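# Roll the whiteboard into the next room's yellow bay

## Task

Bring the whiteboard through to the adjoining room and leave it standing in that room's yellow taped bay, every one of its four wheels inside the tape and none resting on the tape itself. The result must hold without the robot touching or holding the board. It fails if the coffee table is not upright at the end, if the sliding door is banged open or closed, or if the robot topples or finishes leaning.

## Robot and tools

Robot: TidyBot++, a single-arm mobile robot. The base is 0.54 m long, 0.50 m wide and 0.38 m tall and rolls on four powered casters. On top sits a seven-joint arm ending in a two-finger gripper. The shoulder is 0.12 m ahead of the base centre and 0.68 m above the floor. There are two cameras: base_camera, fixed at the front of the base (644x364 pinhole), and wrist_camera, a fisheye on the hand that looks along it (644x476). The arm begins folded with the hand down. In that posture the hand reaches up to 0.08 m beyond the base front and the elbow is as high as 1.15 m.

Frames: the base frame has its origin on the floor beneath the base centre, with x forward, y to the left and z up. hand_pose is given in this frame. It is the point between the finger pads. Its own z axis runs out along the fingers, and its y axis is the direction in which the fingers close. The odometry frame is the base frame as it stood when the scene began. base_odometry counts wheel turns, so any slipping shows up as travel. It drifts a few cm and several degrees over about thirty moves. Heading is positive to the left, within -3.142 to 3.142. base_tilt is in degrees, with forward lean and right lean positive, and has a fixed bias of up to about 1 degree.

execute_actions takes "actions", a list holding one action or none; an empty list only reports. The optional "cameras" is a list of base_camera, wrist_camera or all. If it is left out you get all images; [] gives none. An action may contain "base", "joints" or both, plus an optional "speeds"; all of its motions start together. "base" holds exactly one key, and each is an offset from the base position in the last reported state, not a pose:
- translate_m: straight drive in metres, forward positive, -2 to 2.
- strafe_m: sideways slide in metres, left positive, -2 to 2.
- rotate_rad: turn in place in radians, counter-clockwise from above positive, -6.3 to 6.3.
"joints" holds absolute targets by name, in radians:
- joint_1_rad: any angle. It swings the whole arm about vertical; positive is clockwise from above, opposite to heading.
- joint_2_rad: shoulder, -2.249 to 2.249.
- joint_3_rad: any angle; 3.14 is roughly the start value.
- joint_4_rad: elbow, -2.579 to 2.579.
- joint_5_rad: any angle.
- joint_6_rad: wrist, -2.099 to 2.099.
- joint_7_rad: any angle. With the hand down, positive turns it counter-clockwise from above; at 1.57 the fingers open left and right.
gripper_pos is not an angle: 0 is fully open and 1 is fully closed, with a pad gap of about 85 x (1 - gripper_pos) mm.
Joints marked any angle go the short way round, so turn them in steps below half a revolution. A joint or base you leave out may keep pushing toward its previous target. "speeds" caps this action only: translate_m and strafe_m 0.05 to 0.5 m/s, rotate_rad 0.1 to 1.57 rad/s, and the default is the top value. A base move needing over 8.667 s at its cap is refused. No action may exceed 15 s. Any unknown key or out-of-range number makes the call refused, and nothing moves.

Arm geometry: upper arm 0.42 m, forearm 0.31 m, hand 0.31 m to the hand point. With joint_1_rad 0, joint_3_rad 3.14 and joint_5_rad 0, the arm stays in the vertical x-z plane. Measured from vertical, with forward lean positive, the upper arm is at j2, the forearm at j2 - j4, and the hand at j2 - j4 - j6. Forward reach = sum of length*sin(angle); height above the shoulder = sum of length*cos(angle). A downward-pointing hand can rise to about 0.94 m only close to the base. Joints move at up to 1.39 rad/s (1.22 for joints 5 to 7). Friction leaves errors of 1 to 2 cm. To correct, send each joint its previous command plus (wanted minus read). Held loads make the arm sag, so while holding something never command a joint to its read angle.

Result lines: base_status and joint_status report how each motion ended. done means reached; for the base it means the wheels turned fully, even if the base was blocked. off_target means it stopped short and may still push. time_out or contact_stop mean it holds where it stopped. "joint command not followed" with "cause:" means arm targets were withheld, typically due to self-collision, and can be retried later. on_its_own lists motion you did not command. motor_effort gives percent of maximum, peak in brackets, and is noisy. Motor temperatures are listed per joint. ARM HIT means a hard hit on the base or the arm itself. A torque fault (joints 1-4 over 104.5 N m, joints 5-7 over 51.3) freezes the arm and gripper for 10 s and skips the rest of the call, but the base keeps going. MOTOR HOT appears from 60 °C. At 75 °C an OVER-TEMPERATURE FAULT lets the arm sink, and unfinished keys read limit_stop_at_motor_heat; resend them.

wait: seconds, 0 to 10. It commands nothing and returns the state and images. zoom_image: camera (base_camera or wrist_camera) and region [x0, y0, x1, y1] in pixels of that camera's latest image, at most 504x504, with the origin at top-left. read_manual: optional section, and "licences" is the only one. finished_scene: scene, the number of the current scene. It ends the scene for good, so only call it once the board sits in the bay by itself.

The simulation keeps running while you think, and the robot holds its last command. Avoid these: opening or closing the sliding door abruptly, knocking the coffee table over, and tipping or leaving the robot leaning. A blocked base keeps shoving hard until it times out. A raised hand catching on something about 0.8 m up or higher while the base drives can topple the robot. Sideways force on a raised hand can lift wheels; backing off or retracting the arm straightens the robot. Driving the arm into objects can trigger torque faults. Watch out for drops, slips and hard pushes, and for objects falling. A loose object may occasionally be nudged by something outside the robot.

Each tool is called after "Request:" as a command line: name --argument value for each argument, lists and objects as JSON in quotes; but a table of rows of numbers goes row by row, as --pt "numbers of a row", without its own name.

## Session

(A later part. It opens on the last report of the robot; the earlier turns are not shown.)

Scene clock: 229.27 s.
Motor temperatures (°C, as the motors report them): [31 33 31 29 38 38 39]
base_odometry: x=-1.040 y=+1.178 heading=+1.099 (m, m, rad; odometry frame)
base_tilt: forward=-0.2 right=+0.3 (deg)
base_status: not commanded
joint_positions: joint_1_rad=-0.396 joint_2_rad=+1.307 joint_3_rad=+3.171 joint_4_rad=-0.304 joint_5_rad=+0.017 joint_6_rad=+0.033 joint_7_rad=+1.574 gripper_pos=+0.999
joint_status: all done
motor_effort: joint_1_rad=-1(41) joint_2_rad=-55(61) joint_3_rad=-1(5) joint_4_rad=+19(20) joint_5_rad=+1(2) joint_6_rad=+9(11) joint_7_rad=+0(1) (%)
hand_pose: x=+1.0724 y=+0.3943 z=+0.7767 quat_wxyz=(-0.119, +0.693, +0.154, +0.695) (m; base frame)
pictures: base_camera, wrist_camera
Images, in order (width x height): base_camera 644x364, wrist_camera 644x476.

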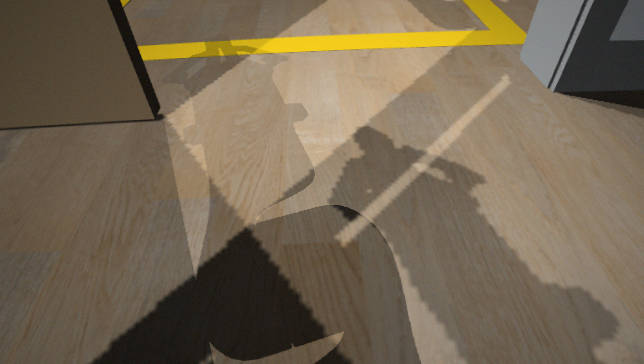

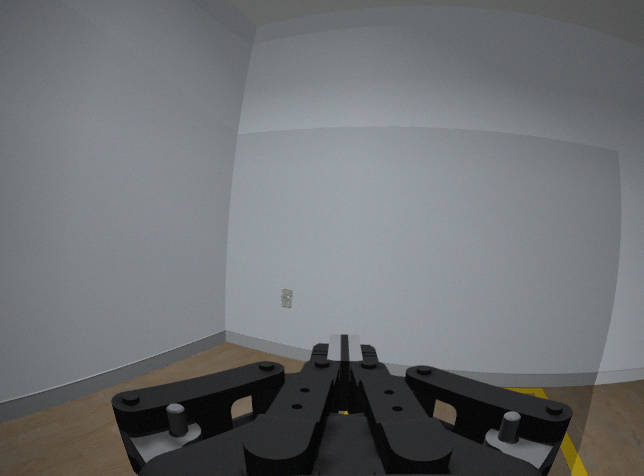

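Request:
execute_actions --actions '[{"joints":{"joint_1_rad":-0.55}}]' --cameras '["base_camera"]'

Request:
execute_actions --actions '[{"joints":{"joint_1_rad":-0.68}}]' --cameras '["base_camera"]'

Request:
execute_actions --actions '[{"joints":{"joint_1_rad":-0.8}}]'

Scene clock: 238.03 s.
Motor temperatures (°C, as the motors report them): [31 33 31 29 38 38 39]
base_odometry: x=-1.040 y=+1.178 heading=+1.099 (m, m, rad; odometry frame)
base_tilt: forward=-0.1 right=+0.3 (deg)
base_status: not commanded
joint_positions: joint_1_rad=-0.404 joint_2_rad=+1.307 joint_3_rad=+3.171 joint_4_rad=-0.304 joint_5_rad=+0.017 joint_6_rad=+0.033 joint_7_rad=+1.574 gripper_pos=+0.999
joint_status: joint_1_rad off_target (ended at -0.404, target -0.550)
motor_effort: joint_1_rad=-26(27) joint_2_rad=-57(58) joint_3_rad=-5(4) joint_4_rad=+18(20) joint_5_rad=+0(0) joint_6_rad=+8(9) joint_7_rad=-1(0) (%)
hand_pose: x=+1.0690 y=+0.4023 z=+0.7767 quat_wxyz=(-0.122, +0.692, +0.157, +0.694) (m; base frame)
pictures: base_camera
Images, in order (width x height): base_camera 644x364.

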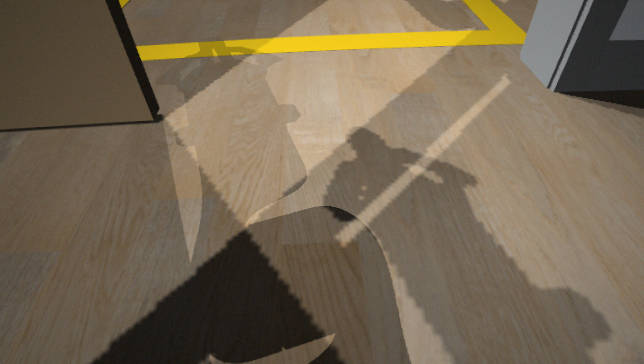

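Scene clock: 239.23 s.
Motor temperatures (°C, as the motors report them): [31 33 31 29 38 38 39]
base_odometry: x=-1.039 y=+1.179 heading=+1.096 (m, m, rad; odometry frame)
base_tilt: forward=-0.1 right=+0.3 (deg)
base_status: not commanded
joint_positions: joint_1_rad=-0.424 joint_2_rad=+1.307 joint_3_rad=+3.181 joint_4_rad=-0.301 joint_5_rad=+0.017 joint_6_rad=+0.033 joint_7_rad=+1.574 gripper_pos=+0.999
joint_status: joint_1_rad off_target (ended at -0.424, target -0.680)
motor_effort: joint_1_rad=-47(47) joint_2_rad=-56(57) joint_3_rad=-7(7) joint_4_rad=+17(18) joint_5_rad=+1(1) joint_6_rad=+9(9) joint_7_rad=+0(0) (%)
hand_pose: x=+1.0615 y=+0.4198 z=+0.7782 quat_wxyz=(-0.125, +0.689, +0.166, +0.695) (m; base frame)
pictures: base_camera
Images, in order (width x height): base_camera 644x364.

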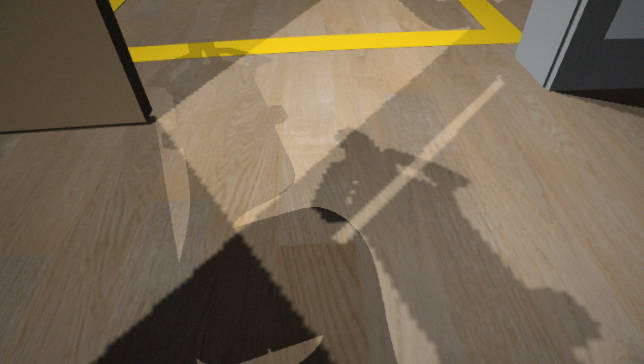

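Scene clock: 240.47 s.
Motor temperatures (°C, as the motors report them): [31 33 31 29 38 38 39]
base_odometry: x=-1.035 y=+1.186 heading=+1.075 (m, m, rad; odometry frame)
base_tilt: forward=-0.1 right=+0.3 (deg)
base_status: not commanded
joint_positions: joint_1_rad=-0.574 joint_2_rad=+1.307 joint_3_rad=+3.185 joint_4_rad=-0.300 joint_5_rad=+0.017 joint_6_rad=+0.033 joint_7_rad=+1.574 gripper_pos=+0.999
joint_status: joint_1_rad off_target (ended at -0.574, target -0.800)
motor_effort: joint_1_rad=-44(56) joint_2_rad=-56(57) joint_3_rad=-6(8) joint_4_rad=+16(18) joint_5_rad=+1(1) joint_6_rad=+8(9) joint_7_rad=-1(1) (%)
hand_pose: x=+0.9888 y=+0.5550 z=+0.7787 quat_wxyz=(-0.175, +0.674, +0.218, +0.684) (m; base frame)
pictures: base_camera, wrist_camera
Images, in order (width x height): base_camera 644x364, wrist_camera 644x476.

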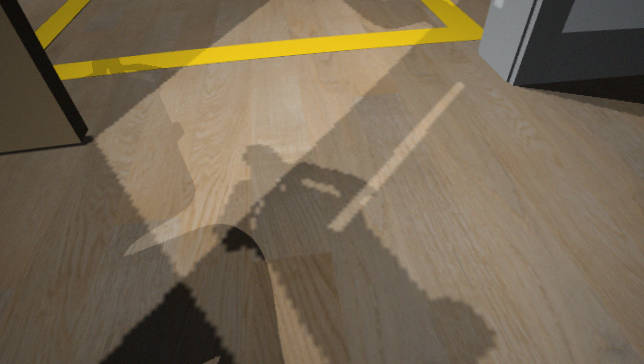

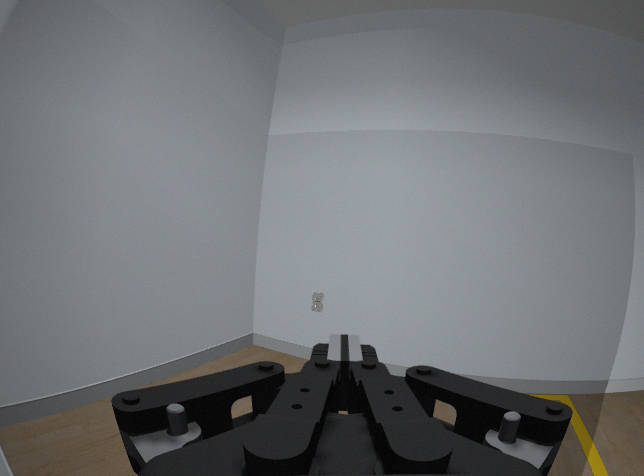

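Request:
execute_actions --actions '[{"base":{"strafe_m":0.2},"joints":{"joint_1_rad":-0.8},"speeds":{"strafe_m":0.05}}]'

Scene clock: 249.70 s.
Motor temperatures (°C, as the motors report them): [31 34 31 29 38 38 39]
base_odometry: x=-1.211 y=+1.281 heading=+1.075 (m, m, rad; odometry frame)
base_tilt: forward=-0.1 right=+0.3 (deg)
base_status: done
joint_positions: joint_1_rad=-0.632 joint_2_rad=+1.310 joint_3_rad=+3.185 joint_4_rad=-0.301 joint_5_rad=+0.017 joint_6_rad=+0.033 joint_7_rad=+1.574 gripper_pos=+0.999
joint_status: joint_1_rad off_target (ended at -0.632, target -0.800)
motor_effort: joint_1_rad=-33(40) joint_2_rad=-54(61) joint_3_rad=-6(6) joint_4_rad=+19(21) joint_5_rad=+1(0) joint_6_rad=+8(9) joint_7_rad=+0(1) (%)
hand_pose: x=+0.9554 y=+0.6046 z=+0.7753 quat_wxyz=(-0.194, +0.668, +0.238, +0.677) (m; base frame)
pictures: base_camera, wrist_camera
Images, in order (width x height): base_camera 644x364, wrist_camera 644x476.

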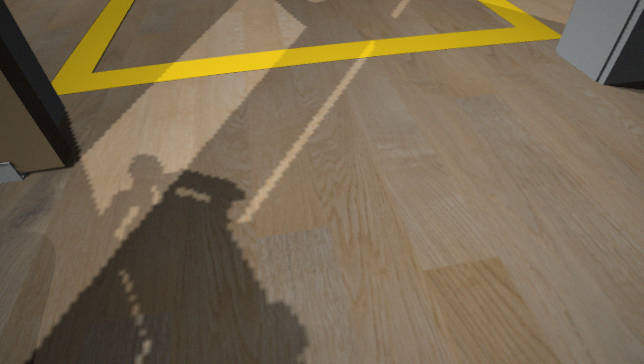

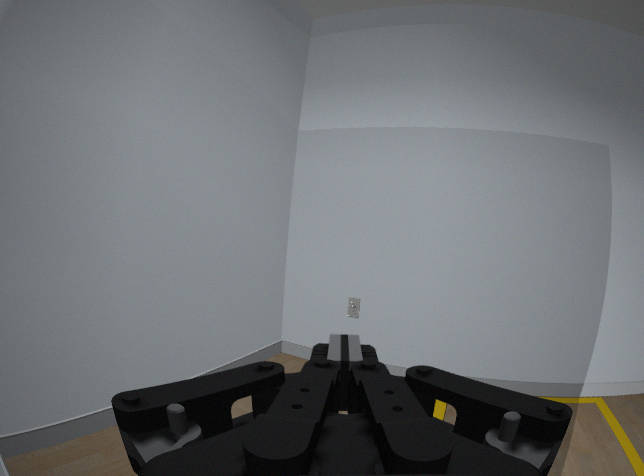

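Request:
execute_actions --actions '[{"joints":{"joint_1_rad":-0.3}}]' --cameras '[]'

Request:
execute_actions --actions '[{"joints":{"joint_2_rad":-0.385,"joint_4_rad":-2.3,"joint_6_rad":-0.5,"gripper_pos":0}}]' --cameras '[]'

Request:
execute_actions --actions '[{"joints":{"joint_1_rad":-2.0}}]'

Scene clock: 265.60 s.
Motor temperatures (°C, as the motors report them): [31 35 31 29 38 38 39]
base_odometry: x=-1.211 y=+1.281 heading=+1.075 (m, m, rad; odometry frame)
base_tilt: forward=-0.2 right=+0.3 (deg)
base_status: not commanded
joint_positions: joint_1_rad=-0.305 joint_2_rad=+1.310 joint_3_rad=+3.165 joint_4_rad=-0.301 joint_5_rad=+0.017 joint_6_rad=+0.033 joint_7_rad=+1.574 gripper_pos=+0.999
joint_status: all done
motor_effort: joint_1_rad=-1(33) joint_2_rad=-55(56) joint_3_rad=-1(5) joint_4_rad=+19(20) joint_5_rad=+1(0) joint_6_rad=+9(9) joint_7_rad=+0(1) (%)
hand_pose: x=+1.1041 y=+0.3076 z=+0.7754 quat_wxyz=(-0.091, +0.699, +0.121, +0.699) (m; base frame)
pictures: none
No camera images: the call's "cameras" was empty. Leave "cameras" out to get every camera's image.

Scene clock: 268.70 s.
Motor temperatures (°C, as the motors report them): [31 35 31 29 38 38 39]
base_odometry: x=-1.211 y=+1.281 heading=+1.075 (m, m, rad; odometry frame)
base_tilt: forward=-0.2 right=+0.3 (deg)
base_status: not commanded
joint_positions: joint_1_rad=-0.305 joint_2_rad=-0.372 joint_3_rad=+3.165 joint_4_rad=-2.289 joint_5_rad=+0.017 joint_6_rad=-0.464 joint_7_rad=+1.574 gripper_pos=+0.000
joint_status: all done
motor_effort: joint_1_rad=+0(0) joint_2_rad=-6(57) joint_3_rad=-1(2) joint_4_rad=+17(20) joint_5_rad=+1(1) joint_6_rad=+6(8) joint_7_rad=-1(0) (%)
hand_pose: x=+0.4629 y=+0.0987 z=+0.7417 quat_wxyz=(-0.050, +0.918, +0.137, +0.368) (m; base frame)
pictures: none
No camera images: the call's "cameras" was empty. Leave "cameras" out to get every camera's image.

Scene clock: 271.60 s.
Motor temperatures (°C, as the motors report them): [31 35 31 29 38 38 39]
base_odometry: x=-1.211 y=+1.281 heading=+1.075 (m, m, rad; odometry frame)
base_tilt: forward=-0.2 right=+0.3 (deg)
base_status: not commanded
joint_positions: joint_1_rad=-1.990 joint_2_rad=-0.372 joint_3_rad=+3.165 joint_4_rad=-2.289 joint_5_rad=+0.017 joint_6_rad=-0.464 joint_7_rad=+1.574 gripper_pos=+0.000
joint_status: all done
motor_effort: joint_1_rad=+0(1) joint_2_rad=-6(6) joint_3_rad=-1(0) joint_4_rad=+17(16) joint_5_rad=+1(0) joint_6_rad=+5(6) joint_7_rad=-1(0) (%)
hand_pose: x=-0.0181 y=+0.3305 z=+0.7417 quat_wxyz=(-0.307, +0.510, +0.776, +0.208) (m; base frame)
pictures: base_camera, wrist_camera
Images, in order (width x height): base_camera 644x364, wrist_camera 644x476.

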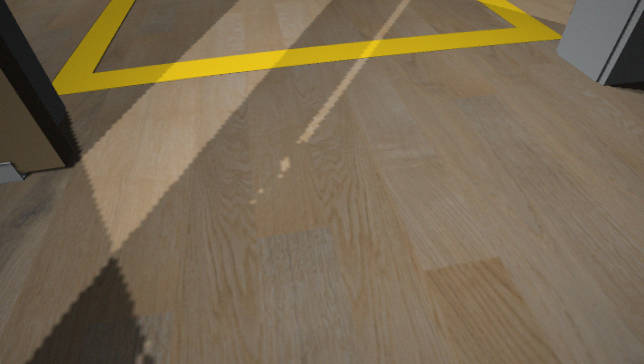

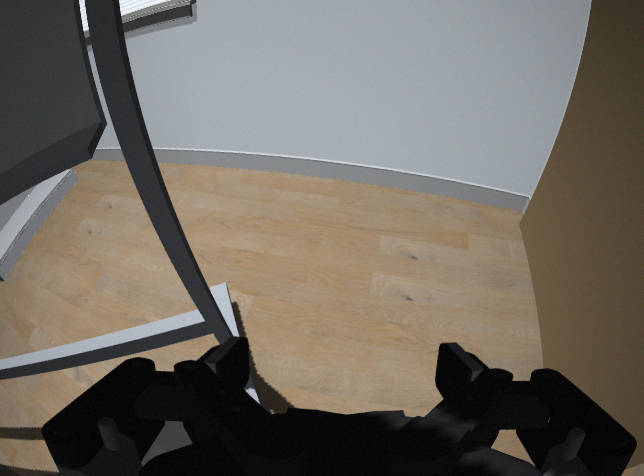

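Request:
execute_actions --actions '[{"base":{"rotate_rad":0.19},"joints":{"joint_1_rad":0,"joint_6_rad":0.1}}]' --cameras '["base_camera"]'

Request:
execute_actions --actions '[{"base":{"translate_m":1.1}}]'

Scene clock: 303.43 s.
Motor temperatures (°C, as the motors report them): [31 34 31 29 38 38 39]
base_odometry: x=-1.211 y=+1.281 heading=+1.265 (m, m, rad; odometry frame)
base_tilt: forward=-0.2 right=+0.3 (deg)
base_status: done
joint_positions: joint_1_rad=-0.010 joint_2_rad=-0.372 joint_3_rad=+3.165 joint_4_rad=-2.289 joint_5_rad=+0.017 joint_6_rad=+0.062 joint_7_rad=+1.574 gripper_pos=+0.000
joint_status: all done
motor_effort: joint_1_rad=+0(0) joint_2_rad=-7(8) joint_3_rad=-1(0) joint_4_rad=+18(18) joint_5_rad=+1(1) joint_6_rad=+8(8) joint_7_rad=+0(1) (%)
hand_pose: x=+0.5610 y=-0.0051 z=+0.8799 quat_wxyz=(+0.006, +0.800, +0.001, +0.600) (m; base frame)
pictures: base_camera
Images, in order (width x height): base_camera 644x364.

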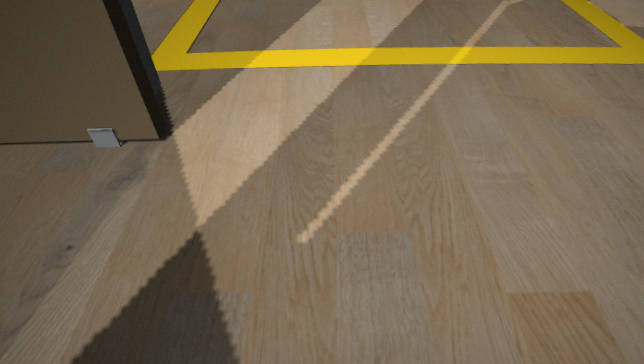

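Scene clock: 307.00 s.
Motor temperatures (°C, as the motors report them): [31 34 31 29 38 38 39]
base_odometry: x=-0.882 y=+2.331 heading=+1.266 (m, m, rad; odometry frame)
base_tilt: forward=-0.2 right=+0.3 (deg)
base_status: done
joint_positions: joint_1_rad=-0.010 joint_2_rad=-0.376 joint_3_rad=+3.165 joint_4_rad=-2.289 joint_5_rad=+0.017 joint_6_rad=+0.064 joint_7_rad=+1.574 gripper_pos=+0.000
joint_status: not commanded
motor_effort: joint_1_rad=+0(0) joint_2_rad=-8(10) joint_3_rad=-1(1) joint_4_rad=+18(18) joint_5_rad=+1(1) joint_6_rad=+8(8) joint_7_rad=-1(0) (%)
hand_pose: x=+0.5602 y=-0.0052 z=+0.8822 quat_wxyz=(+0.006, +0.798, +0.001, +0.602) (m; base frame)
pictures: base_camera, wrist_camera
Images, in order (width x height): base_camera 644x364, wrist_camera 644x476.

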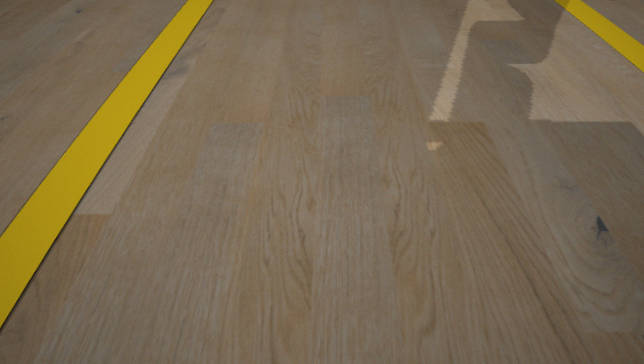

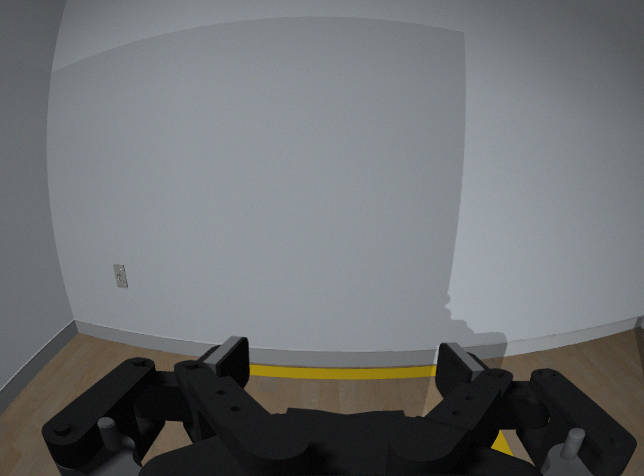

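Request:
execute_actions --actions '[{"base":{"strafe_m":-0.16}}]' --cameras '[]'

Request:
execute_actions --actions '[{"base":{"rotate_rad":3.14},"joints":{"joint_6_rad":-0.2}}]'

Scene clock: 323.10 s.
Motor temperatures (°C, as the motors report them): [31 34 31 29 38 38 39]
base_odometry: x=-0.729 y=+2.283 heading=+1.267 (m, m, rad; odometry frame)
base_tilt: forward=-0.2 right=+0.4 (deg)
base_status: done
joint_positions: joint_1_rad=-0.008 joint_2_rad=-0.376 joint_3_rad=+3.165 joint_4_rad=-2.289 joint_5_rad=+0.017 joint_6_rad=+0.064 joint_7_rad=+1.574 gripper_pos=+0.000
joint_status: not commanded
motor_effort: joint_1_rad=+0(1) joint_2_rad=-7(8) joint_3_rad=-1(2) joint_4_rad=+18(18) joint_5_rad=+0(0) joint_6_rad=+8(8) joint_7_rad=+0(0) (%)
hand_pose: x=+0.5602 y=-0.0062 z=+0.8822 quat_wxyz=(+0.006, +0.798, +0.000, +0.602) (m; base frame)
pictures: none
No camera images: the call's "cameras" was empty. Leave "cameras" out to get every camera's image.

Scene clock: 326.40 s.
Motor temperatures (°C, as the motors report them): [31 34 31 29 38 38 39]
base_odometry: x=-0.729 y=+2.283 heading=-1.877 (m, m, rad; odometry frame)
base_tilt: forward=-0.2 right=+0.3 (deg)
base_status: done
joint_positions: joint_1_rad=-0.006 joint_2_rad=-0.376 joint_3_rad=+3.165 joint_4_rad=-2.301 joint_5_rad=+0.017 joint_6_rad=-0.182 joint_7_rad=+1.574 gripper_pos=+0.000
joint_status: all done
motor_effort: joint_1_rad=+0(1) joint_2_rad=-7(10) joint_3_rad=+0(0) joint_4_rad=+17(19) joint_5_rad=+0(1) joint_6_rad=+7(8) joint_7_rad=+0(0) (%)
hand_pose: x=+0.5273 y=-0.0069 z=+0.8056 quat_wxyz=(+0.006, +0.869, -0.001, +0.495) (m; base frame)
pictures: base_camera, wrist_camera
Images, in order (width x height): base_camera 644x364, wrist_camera 644x476.

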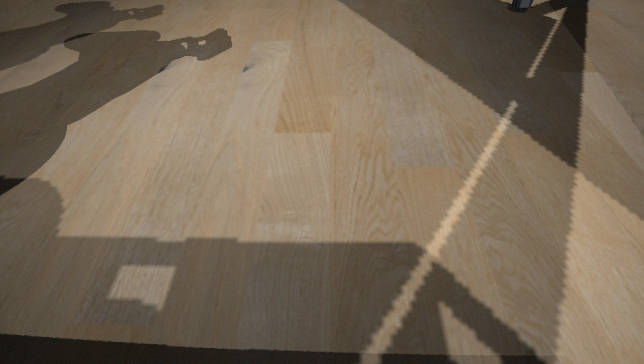

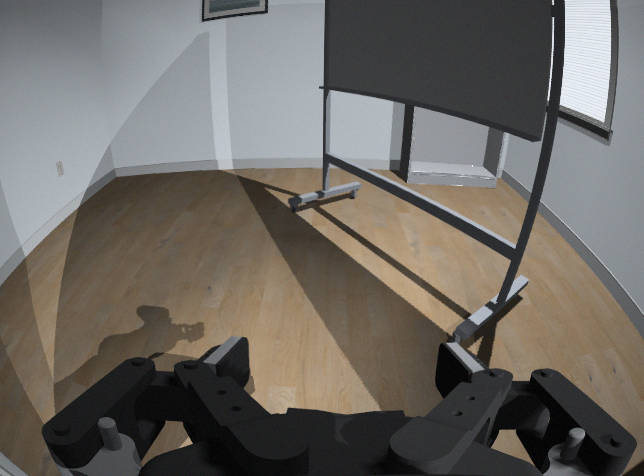

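Request:
execute_actions --actions '[{"base":{"translate_m":0.7},"joints":{"joint_6_rad":0.0}}]' --cameras '["base_camera"]'

Request:
execute_actions --actions '[{"joints":{"joint_1_rad":0.9,"joint_2_rad":0.6,"joint_4_rad":-2.2,"joint_6_rad":1.23}}]'

Scene clock: 360.90 s.
Motor temperatures (°C, as the motors report them): [31 34 31 29 38 38 39]
base_odometry: x=-0.939 y=+1.615 heading=-1.876 (m, m, rad; odometry frame)
base_tilt: forward=-0.2 right=+0.3 (deg)
base_status: done
joint_positions: joint_1_rad=-0.006 joint_2_rad=-0.379 joint_3_rad=+3.165 joint_4_rad=-2.299 joint_5_rad=+0.017 joint_6_rad=-0.024 joint_7_rad=+1.574 gripper_pos=+0.000
joint_status: all done
motor_effort: joint_1_rad=+0(1) joint_2_rad=-7(10) joint_3_rad=-1(1) joint_4_rad=+18(20) joint_5_rad=+0(1) joint_6_rad=+7(9) joint_7_rad=+0(1) (%)
hand_pose: x=+0.5489 y=-0.0068 z=+0.8518 quat_wxyz=(+0.006, +0.826, -0.001, +0.564) (m; base frame)
pictures: base_camera
Images, in order (width x height): base_camera 644x364.

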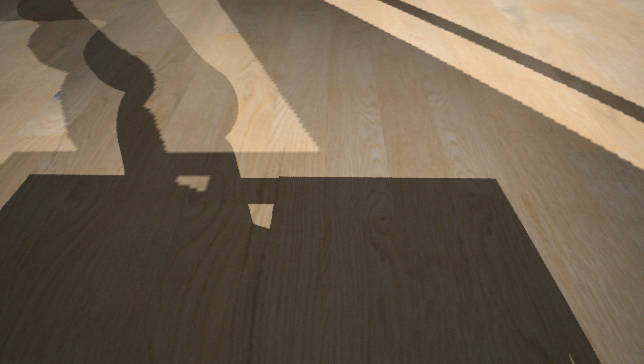

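Scene clock: 363.17 s.
Motor temperatures (°C, as the motors report them): [31 34 31 29 38 38 39]
base_odometry: x=-0.939 y=+1.615 heading=-1.876 (m, m, rad; odometry frame)
base_tilt: forward=-0.2 right=+0.4 (deg)
base_status: not commanded
joint_positions: joint_1_rad=+0.894 joint_2_rad=+0.588 joint_3_rad=+3.165 joint_4_rad=-2.216 joint_5_rad=+0.017 joint_6_rad=+1.192 joint_7_rad=+1.574 gripper_pos=+0.000
joint_status: all done
motor_effort: joint_1_rad=+0(1) joint_2_rad=-30(31) joint_3_rad=-1(1) joint_4_rad=+9(18) joint_5_rad=+0(0) joint_6_rad=+8(8) joint_7_rad=+0(1) (%)
hand_pose: x=+0.5207 y=-0.5095 z=+0.7225 quat_wxyz=(+0.307, +0.653, -0.306, +0.621) (m; base frame)
pictures: base_camera, wrist_camera
Images, in order (width x height): base_camera 644x364, wrist_camera 644x476.

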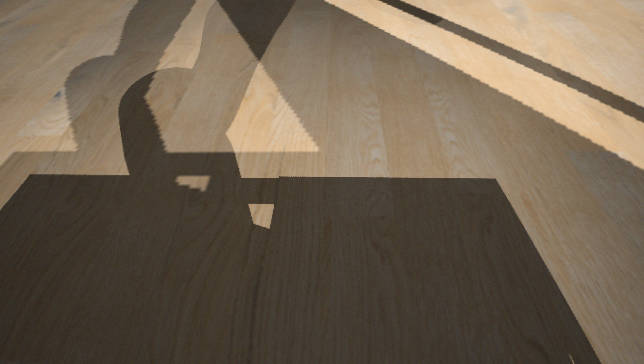

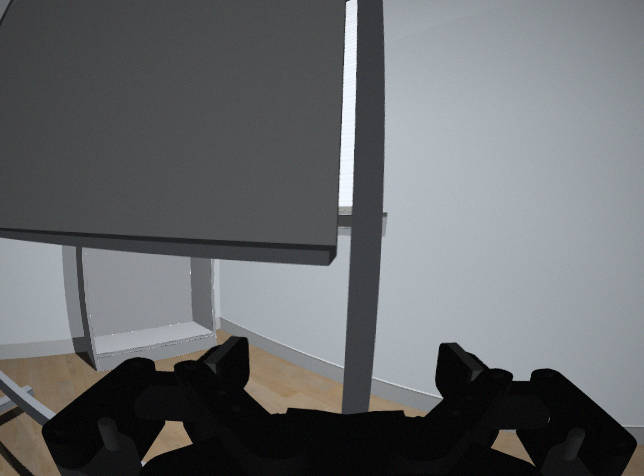

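Request:
execute_actions --actions '[{"joints":{"joint_1_rad":0.95,"joint_2_rad":1.0,"joint_4_rad":-1.7,"joint_6_rad":1.13}}]' --cameras '["wrist_camera"]'

Scene clock: 373.30 s.
Motor temperatures (°C, as the motors report them): [31 34 31 29 38 38 39]
base_odometry: x=-0.939 y=+1.615 heading=-1.876 (m, m, rad; odometry frame)
base_tilt: forward=-0.2 right=+0.4 (deg)
base_status: not commanded
joint_positions: joint_1_rad=+0.938 joint_2_rad=+0.991 joint_3_rad=+3.165 joint_4_rad=-1.716 joint_5_rad=+0.017 joint_6_rad=+1.167 joint_7_rad=+1.574 gripper_pos=+0.000
joint_status: all done
motor_effort: joint_1_rad=+0(0) joint_2_rad=-42(44) joint_3_rad=-1(2) joint_4_rad=+10(11) joint_5_rad=+0(0) joint_6_rad=+8(8) joint_7_rad=+0(0) (%)
hand_pose: x=+0.5857 y=-0.6444 z=+0.6365 quat_wxyz=(+0.333, +0.626, -0.304, +0.636) (m; base frame)
pictures: wrist_camera
Images, in order (width x height): wrist_camera 644x476.

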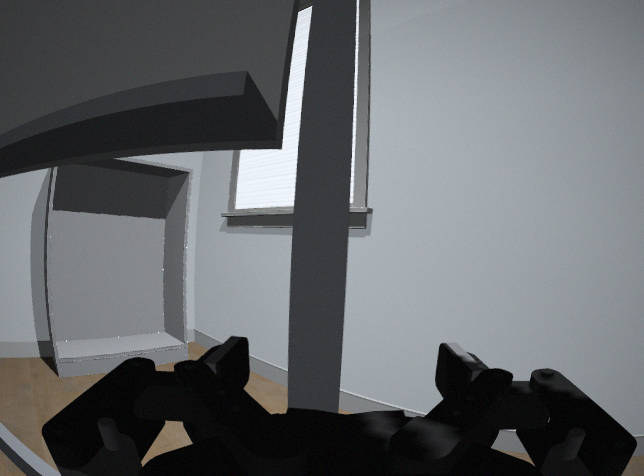

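Request:
execute_actions --actions '[{"joints":{"joint_1_rad":0.91,"joint_2_rad":1.11,"joint_4_rad":-1.42,"joint_6_rad":0.95}}]' --cameras '["wrist_camera"]'

Request:
execute_actions --actions '[{"joints":{"gripper_pos":1}}]' --cameras '["wrist_camera"]'

Scene clock: 385.00 s.
Motor temperatures (°C, as the motors report them): [31 34 31 29 38 38 39]
base_odometry: x=-0.939 y=+1.615 heading=-1.876 (m, m, rad; odometry frame)
base_tilt: forward=-0.2 right=+0.3 (deg)
base_status: not commanded
joint_positions: joint_1_rad=+0.920 joint_2_rad=+1.095 joint_3_rad=+3.165 joint_4_rad=-1.435 joint_5_rad=+0.017 joint_6_rad=+0.987 joint_7_rad=+1.574 gripper_pos=+0.000
joint_status: all done
motor_effort: joint_1_rad=+0(0) joint_2_rad=-46(47) joint_3_rad=-1(2) joint_4_rad=+13(14) joint_5_rad=+0(0) joint_6_rad=+8(8) joint_7_rad=-1(0) (%)
hand_pose: x=+0.6398 y=-0.6917 z=+0.6256 quat_wxyz=(+0.328, +0.630, -0.298, +0.638) (m; base frame)
pictures: wrist_camera
Images, in order (width x height): wrist_camera 644x476.

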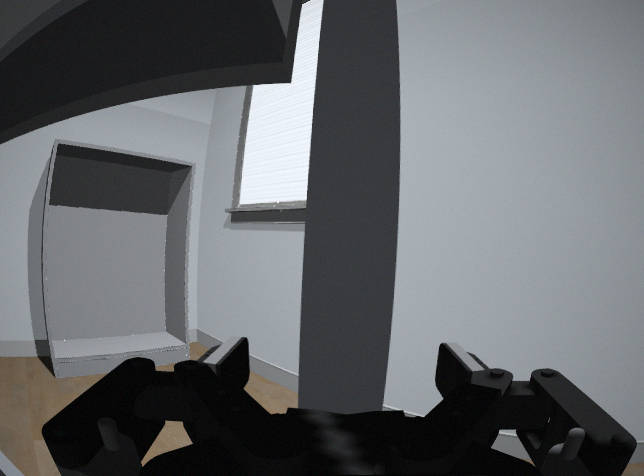

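Scene clock: 386.10 s.
Motor temperatures (°C, as the motors report them): [31 34 31 29 38 38 39]
base_odometry: x=-0.939 y=+1.616 heading=-1.876 (m, m, rad; odometry frame)
base_tilt: forward=-0.2 right=+0.4 (deg)
base_status: not commanded
joint_positions: joint_1_rad=+0.920 joint_2_rad=+1.095 joint_3_rad=+3.164 joint_4_rad=-1.435 joint_5_rad=+0.017 joint_6_rad=+0.986 joint_7_rad=+1.574 gripper_pos=+0.681
joint_status: gripper_pos off_target (ended at +0.681, target +1.000)
motor_effort: joint_1_rad=-1(2) joint_2_rad=-45(46) joint_3_rad=-1(0) joint_4_rad=+14(14) joint_5_rad=+4(5) joint_6_rad=+8(9) joint_7_rad=+2(2) (%)
hand_pose: x=+0.6403 y=-0.6914 z=+0.6255 quat_wxyz=(+0.327, +0.631, -0.298, +0.638) (m; base frame)
pictures: wrist_camera
Images, in order (width x height): wrist_camera 644x476.

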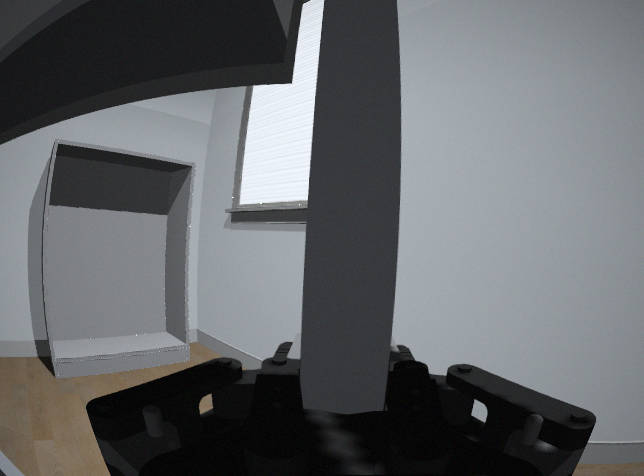

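Request:
execute_actions --actions '[{"joints":{"joint_1_rad":0.6}}]'

Scene clock: 398.73 s.
Motor temperatures (°C, as the motors report them): [31 34 31 29 38 38 39]
base_odometry: x=-0.939 y=+1.616 heading=-1.876 (m, m, rad; odometry frame)
base_tilt: forward=-0.2 right=+0.4 (deg)
base_status: not commanded
joint_positions: joint_1_rad=+0.687 joint_2_rad=+1.098 joint_3_rad=+3.210 joint_4_rad=-1.426 joint_5_rad=-0.085 joint_6_rad=+0.980 joint_7_rad=+1.574 gripper_pos=+0.682
joint_status: joint_1_rad off_target (ended at +0.687, target +0.600)
motor_effort: joint_1_rad=-15(30) joint_2_rad=-47(47) joint_3_rad=-7(12) joint_4_rad=+12(16) joint_5_rad=+12(20) joint_6_rad=+9(10) joint_7_rad=-3(4) (%)
hand_pose: x=+0.7565 y=-0.5888 z=+0.6260 quat_wxyz=(+0.280, +0.645, -0.262, +0.661) (m; base frame)
pictures: base_camera, wrist_camera
Images, in order (width x height): base_camera 644x364, wrist_camera 644x476.

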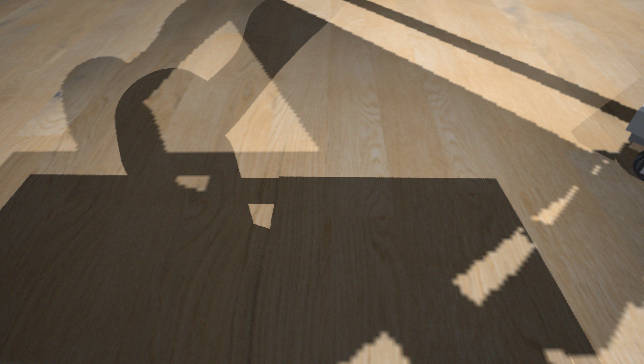

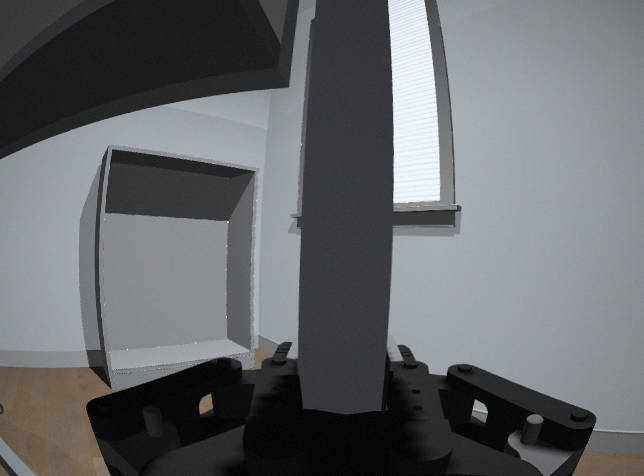

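Request:
execute_actions --actions '[{"base":{"translate_m":0.4},"joints":{"joint_1_rad":0.92},"speeds":{"translate_m":0.15}}]' --cameras '["base_camera"]'

Request:
execute_actions --actions '[{"joints":{"joint_1_rad":1.25}}]'

Scene clock: 449.30 s.
Motor temperatures (°C, as the motors report them): [31 35 31 29 38 38 39]
base_odometry: x=-1.059 y=+1.234 heading=-1.876 (m, m, rad; odometry frame)
base_tilt: forward=-0.1 right=+0.3 (deg)
base_status: done
joint_positions: joint_1_rad=+0.927 joint_2_rad=+1.098 joint_3_rad=+3.154 joint_4_rad=-1.425 joint_5_rad=+0.038 joint_6_rad=+0.980 joint_7_rad=+1.572 gripper_pos=+0.683
joint_status: all done
motor_effort: joint_1_rad=-1(19) joint_2_rad=-46(48) joint_3_rad=+0(9) joint_4_rad=+13(16) joint_5_rad=+1(14) joint_6_rad=+8(9) joint_7_rad=+3(6) (%)
hand_pose: x=+0.6441 y=-0.6913 z=+0.6257 quat_wxyz=(+0.323, +0.633, -0.293, +0.640) (m; base frame)
pictures: base_camera
Images, in order (width x height): base_camera 644x364.

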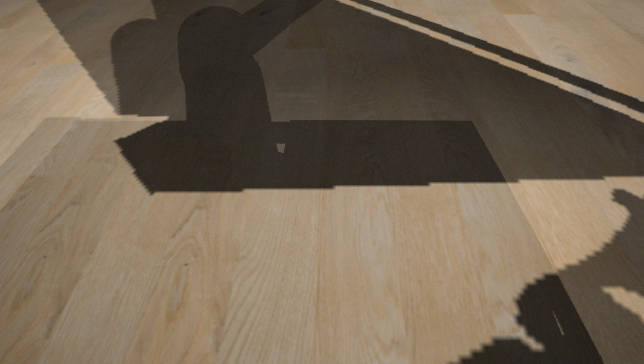

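Scene clock: 451.50 s.
Motor temperatures (°C, as the motors report them): [31 35 31 29 38 38 39]
base_odometry: x=-1.059 y=+1.234 heading=-1.876 (m, m, rad; odometry frame)
base_tilt: forward=-0.2 right=+0.4 (deg)
base_status: not commanded
joint_positions: joint_1_rad=+1.170 joint_2_rad=+1.097 joint_3_rad=+3.109 joint_4_rad=-1.428 joint_5_rad=+0.117 joint_6_rad=+0.980 joint_7_rad=+1.566 gripper_pos=+0.683
joint_status: joint_1_rad off_target (ended at +1.170, target +1.250)
motor_effort: joint_1_rad=+13(30) joint_2_rad=-44(48) joint_3_rad=+5(11) joint_4_rad=+12(16) joint_5_rad=-10(19) joint_6_rad=+6(10) joint_7_rad=+3(7) (%)
hand_pose: x=+0.4984 y=-0.7789 z=+0.6254 quat_wxyz=(+0.372, +0.608, -0.343, +0.612) (m; base frame)
pictures: base_camera, wrist_camera
Images, in order (width x height): base_camera 644x364, wrist_camera 644x476.

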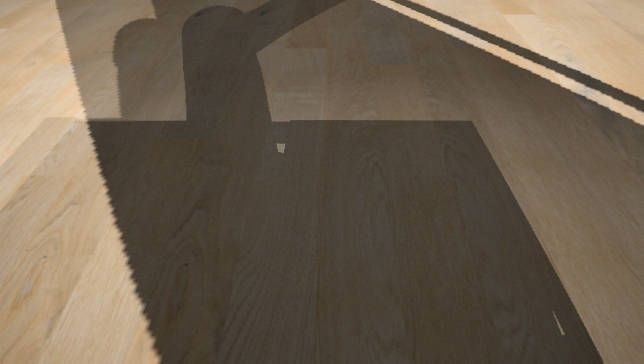

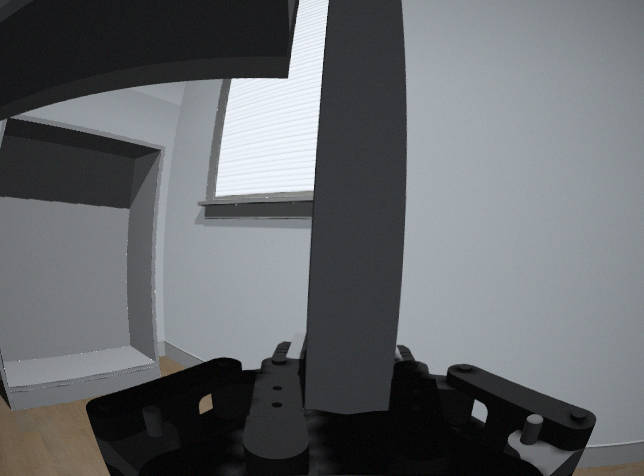

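Request:
execute_actions --actions '[{"joints":{"joint_1_rad":1.5}}]' --cameras '[]'

Request:
execute_actions --actions '[{"joints":{"joint_1_rad":1.68}}]'

Scene clock: 469.80 s.
Motor temperatures (°C, as the motors report them): [31 36 31 29 38 38 39]
base_odometry: x=-1.059 y=+1.234 heading=-1.876 (m, m, rad; odometry frame)
base_tilt: forward=-0.2 right=+0.4 (deg)
base_status: not commanded
joint_positions: joint_1_rad=+1.426 joint_2_rad=+1.098 joint_3_rad=+3.116 joint_4_rad=-1.426 joint_5_rad=+0.110 joint_6_rad=+0.980 joint_7_rad=+1.560 gripper_pos=+0.683
joint_status: joint_1_rad off_target (ended at +1.426, target +1.500)
motor_effort: joint_1_rad=+12(37) joint_2_rad=-42(47) joint_3_rad=+4(14) joint_4_rad=+11(17) joint_5_rad=-9(26) joint_6_rad=+6(8) joint_7_rad=+1(8) (%)
hand_pose: x=+0.2848 y=-0.8508 z=+0.6254 quat_wxyz=(+0.448, +0.557, -0.421, +0.558) (m; base frame)
pictures: none
No camera images: the call's "cameras" was empty. Leave "cameras" out to get every camera's image.

Scene clock: 471.83 s.
Motor temperatures (°C, as the motors report them): [31 36 31 29 38 38 39]
base_odometry: x=-1.059 y=+1.234 heading=-1.875 (m, m, rad; odometry frame)
base_tilt: forward=-0.2 right=+0.4 (deg)
base_status: not commanded
joint_positions: joint_1_rad=+1.585 joint_2_rad=+1.099 joint_3_rad=+3.102 joint_4_rad=-1.427 joint_5_rad=+0.137 joint_6_rad=+0.980 joint_7_rad=+1.560 gripper_pos=+0.683
joint_status: joint_1_rad off_target (ended at +1.585, target +1.680)
motor_effort: joint_1_rad=+16(31) joint_2_rad=-41(47) joint_3_rad=+5(12) joint_4_rad=+12(16) joint_5_rad=-12(22) joint_6_rad=+4(8) joint_7_rad=+3(5) (%)
hand_pose: x=+0.1610 y=-0.8653 z=+0.6252 quat_wxyz=(+0.485, +0.529, -0.455, +0.527) (m; base frame)
pictures: base_camera, wrist_camera
Images, in order (width x height): base_camera 644x364, wrist_camera 644x476.

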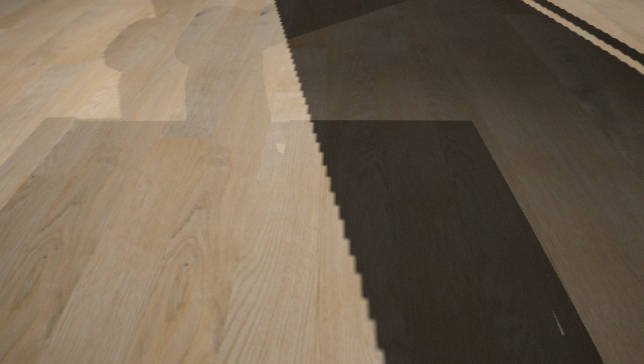

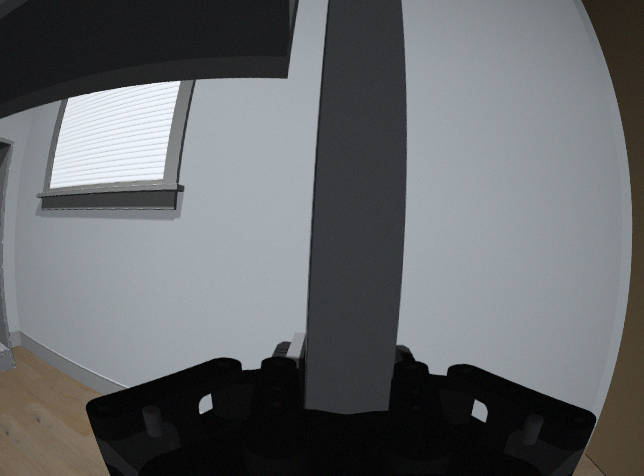

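Request:
execute_actions --actions '[{"joints":{"joint_1_rad":1.9}}]' --cameras '["base_camera"]'

Request:
execute_actions --actions '[{"base":{"strafe_m":0.6},"joints":{"joint_1_rad":1.8},"speeds":{"strafe_m":0.12}}]'

Scene clock: 487.43 s.
Motor temperatures (°C, as the motors report them): [31 36 31 29 38 38 39]
base_odometry: x=-1.059 y=+1.234 heading=-1.876 (m, m, rad; odometry frame)
base_tilt: forward=-0.2 right=+0.4 (deg)
base_status: not commanded
joint_positions: joint_1_rad=+1.825 joint_2_rad=+1.098 joint_3_rad=+3.117 joint_4_rad=-1.426 joint_5_rad=+0.109 joint_6_rad=+0.980 joint_7_rad=+1.558 gripper_pos=+0.683
joint_status: joint_1_rad off_target (ended at +1.825, target +1.900)
motor_effort: joint_1_rad=+12(37) joint_2_rad=-43(46) joint_3_rad=+3(14) joint_4_rad=+11(16) joint_5_rad=-9(27) joint_6_rad=+6(8) joint_7_rad=+1(8) (%)
hand_pose: x=-0.0599 y=-0.8483 z=+0.6253 quat_wxyz=(+0.550, +0.462, -0.523, +0.458) (m; base frame)
pictures: base_camera
Images, in order (width x height): base_camera 644x364.

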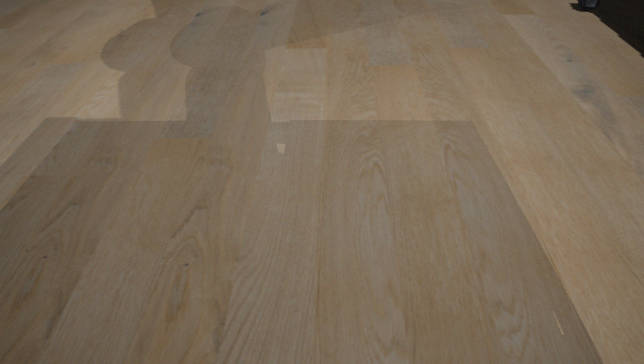

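Scene clock: 493.03 s.
Motor temperatures (°C, as the motors report them): [31 36 31 29 38 38 39]
base_odometry: x=-0.487 y=+1.054 heading=-1.875 (m, m, rad; odometry frame)
base_tilt: forward=-0.2 right=+0.4 (deg)
base_status: done
joint_positions: joint_1_rad=+1.816 joint_2_rad=+1.101 joint_3_rad=+3.167 joint_4_rad=-1.417 joint_5_rad=-0.023 joint_6_rad=+0.976 joint_7_rad=+1.560 gripper_pos=+0.683
joint_status: all done
motor_effort: joint_1_rad=-5(15) joint_2_rad=-46(48) joint_3_rad=-4(4) joint_4_rad=+12(13) joint_5_rad=+7(11) joint_6_rad=+8(10) joint_7_rad=-3(5) (%)
hand_pose: x=-0.1074 y=-0.8400 z=+0.6256 quat_wxyz=(+0.571, +0.420, -0.556, +0.433) (m; base frame)
pictures: base_camera, wrist_camera
Images, in order (width x height): base_camera 644x364, wrist_camera 644x476.

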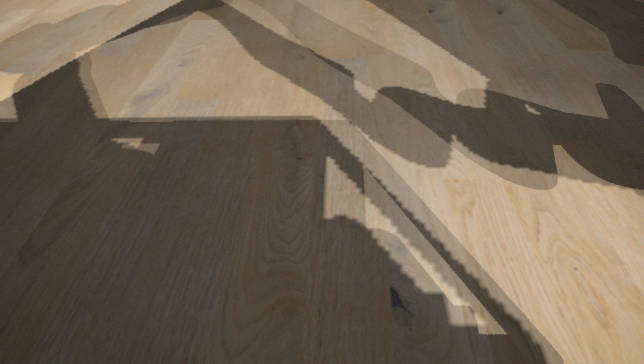

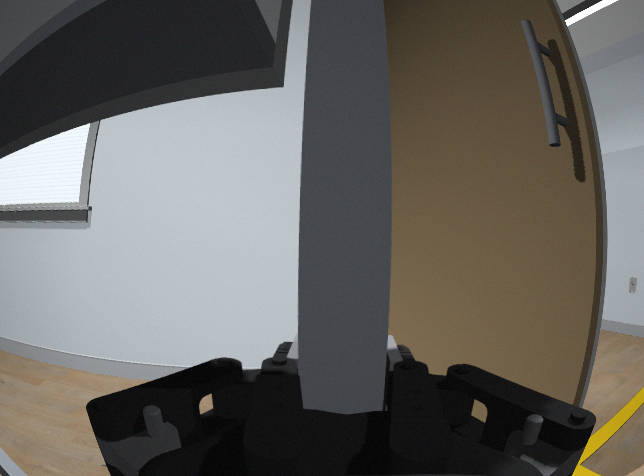

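Request:
execute_actions --actions '[{"base":{"strafe_m":0.26},"speeds":{"strafe_m":0.12}}]' --cameras '[]'

Request:
execute_actions --actions '[{"joints":{"gripper_pos":0}}]' --cameras '[]'

Request:
execute_actions --actions '[{"base":{"strafe_m":0.3},"joints":{"joint_2_rad":0.3,"joint_4_rad":-2.3,"joint_6_rad":0.6}}]' --cameras '[]'

Request:
execute_actions --actions '[{"joints":{"joint_1_rad":1.2,"joint_2_rad":-0.385,"joint_4_rad":-2.3,"joint_6_rad":-0.3}}]'

Scene clock: 506.30 s.
Motor temperatures (°C, as the motors report them): [31 36 31 29 38 38 39]
base_odometry: x=-0.238 y=+0.976 heading=-1.875 (m, m, rad; odometry frame)
base_tilt: forward=-0.2 right=+0.4 (deg)
base_status: done
joint_positions: joint_1_rad=+1.833 joint_2_rad=+1.107 joint_3_rad=+3.175 joint_4_rad=-1.405 joint_5_rad=-0.037 joint_6_rad=+0.972 joint_7_rad=+1.560 gripper_pos=+0.683
joint_status: not commanded
motor_effort: joint_1_rad=-7(9) joint_2_rad=-45(50) joint_3_rad=-5(6) joint_4_rad=+12(13) joint_5_rad=+8(13) joint_6_rad=+7(12) joint_7_rad=-3(5) (%)
hand_pose: x=-0.1291 y=-0.8366 z=+0.6256 quat_wxyz=(+0.579, +0.410, -0.562, +0.425) (m; base frame)
pictures: none
No camera images: the call's "cameras" was empty. Leave "cameras" out to get every camera's image.

Scene clock: 507.40 s.
Motor temperatures (°C, as the motors report them): [31 36 31 29 38 38 39]
base_odometry: x=-0.238 y=+0.976 heading=-1.875 (m, m, rad; odometry frame)
base_tilt: forward=-0.2 right=+0.4 (deg)
base_status: not commanded
joint_positions: joint_1_rad=+1.813 joint_2_rad=+1.107 joint_3_rad=+3.172 joint_4_rad=-1.406 joint_5_rad=-0.006 joint_6_rad=+0.972 joint_7_rad=+1.560 gripper_pos=+0.000
joint_status: all done
motor_effort: joint_1_rad=-1(7) joint_2_rad=-46(47) joint_3_rad=-2(5) joint_4_rad=+13(14) joint_5_rad=+1(8) joint_6_rad=+8(9) joint_7_rad=-1(3) (%)
hand_pose: x=-0.1031 y=-0.8438 z=+0.6252 quat_wxyz=(+0.572, +0.428, -0.549, +0.434) (m; base frame)
pictures: none
No camera images: the call's "cameras" was empty. Leave "cameras" out to get every camera's image.

Scene clock: 509.57 s.
Motor temperatures (°C, as the motors report them): [31 36 31 29 38 38 39]
base_odometry: x=+0.048 y=+0.886 heading=-1.875 (m, m, rad; odometry frame)
base_tilt: forward=-0.2 right=+0.4 (deg)
base_status: done
joint_positions: joint_1_rad=+1.805 joint_2_rad=+0.315 joint_3_rad=+3.171 joint_4_rad=-2.287 joint_5_rad=-0.002 joint_6_rad=+0.637 joint_7_rad=+1.560 gripper_pos=+0.000
joint_status: all done
motor_effort: joint_1_rad=+0(4) joint_2_rad=-24(48) joint_3_rad=-1(3) joint_4_rad=+11(13) joint_5_rad=+0(2) joint_6_rad=+8(8) joint_7_rad=-1(0) (%)
hand_pose: x=-0.0298 y=-0.5602 z=+0.6924 quat_wxyz=(+0.441, +0.504, -0.662, +0.337) (m; base frame)
pictures: none
No camera images: the call's "cameras" was empty. Leave "cameras" out to get every camera's image.

Scene clock: 511.50 s.
Motor temperatures (°C, as the motors report them): [31 36 31 29 38 38 39]
base_odometry: x=+0.048 y=+0.886 heading=-1.875 (m, m, rad; odometry frame)
base_tilt: forward=-0.2 right=+0.3 (deg)
base_status: not commanded
joint_positions: joint_1_rad=+1.211 joint_2_rad=-0.373 joint_3_rad=+3.167 joint_4_rad=-2.287 joint_5_rad=-0.002 joint_6_rad=-0.264 joint_7_rad=+1.560 gripper_pos=+0.000
joint_status: all done
motor_effort: joint_1_rad=+0(1) joint_2_rad=-7(25) joint_3_rad=-1(0) joint_4_rad=+18(18) joint_5_rad=+0(1) joint_6_rad=+7(8) joint_7_rad=+0(0) (%)
hand_pose: x=+0.2511 y=-0.3760 z=+0.7901 quat_wxyz=(+0.262, +0.719, -0.519, +0.382) (m; base frame)
pictures: base_camera, wrist_camera
Images, in order (width x height): base_camera 644x364, wrist_camera 644x476.

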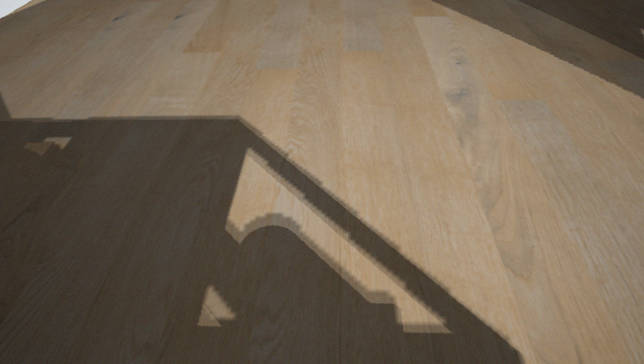

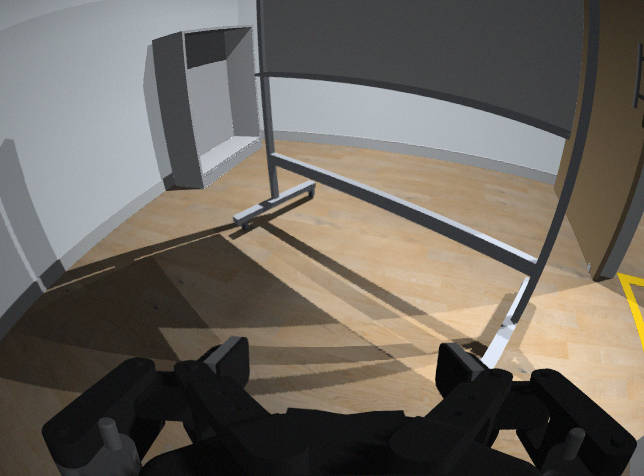

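Request:
execute_actions --actions '[{"base":{"translate_m":1.5},"joints":{"joint_1_rad":0.0,"joint_6_rad":0.1}}]'

Scene clock: 532.50 s.
Motor temperatures (°C, as the motors report them): [31 36 31 29 38 38 39]
base_odometry: x=-0.400 y=-0.543 heading=-1.881 (m, m, rad; odometry frame)
base_tilt: forward=-0.3 right=+0.4 (deg)
base_status: translate_m time_out (by the wheels' count: +1.497 of +1.500)
joint_positions: joint_1_rad=+0.015 joint_2_rad=-0.547 joint_3_rad=+3.178 joint_4_rad=-2.394 joint_5_rad=+0.013 joint_6_rad=+0.040 joint_7_rad=+1.560 gripper_pos=+0.000
joint_status: joint_6_rad off_target (ended at +0.040, target +0.100); the others done
motor_effort: joint_1_rad=-4(8) joint_2_rad=+28(35) joint_3_rad=-5(8) joint_4_rad=+34(39) joint_5_rad=-1(3) joint_6_rad=+20(24) joint_7_rad=-3(4) (%)
hand_pose: x=+0.5052 y=-0.0200 z=+0.8830 quat_wxyz=(+0.007, +0.785, -0.023, +0.619) (m; base frame)
pictures: base_camera, wrist_camera
Images, in order (width x height): base_camera 644x364, wrist_camera 644x476.

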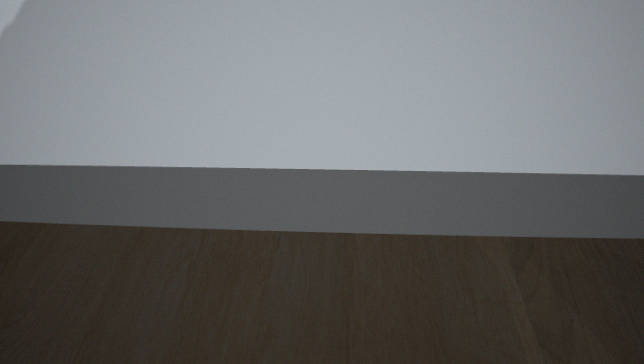

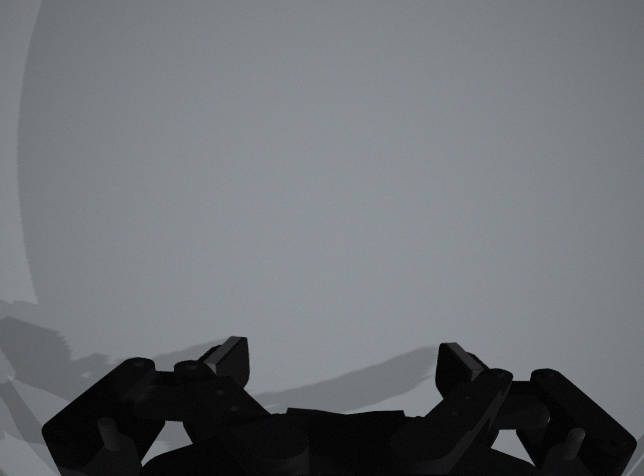

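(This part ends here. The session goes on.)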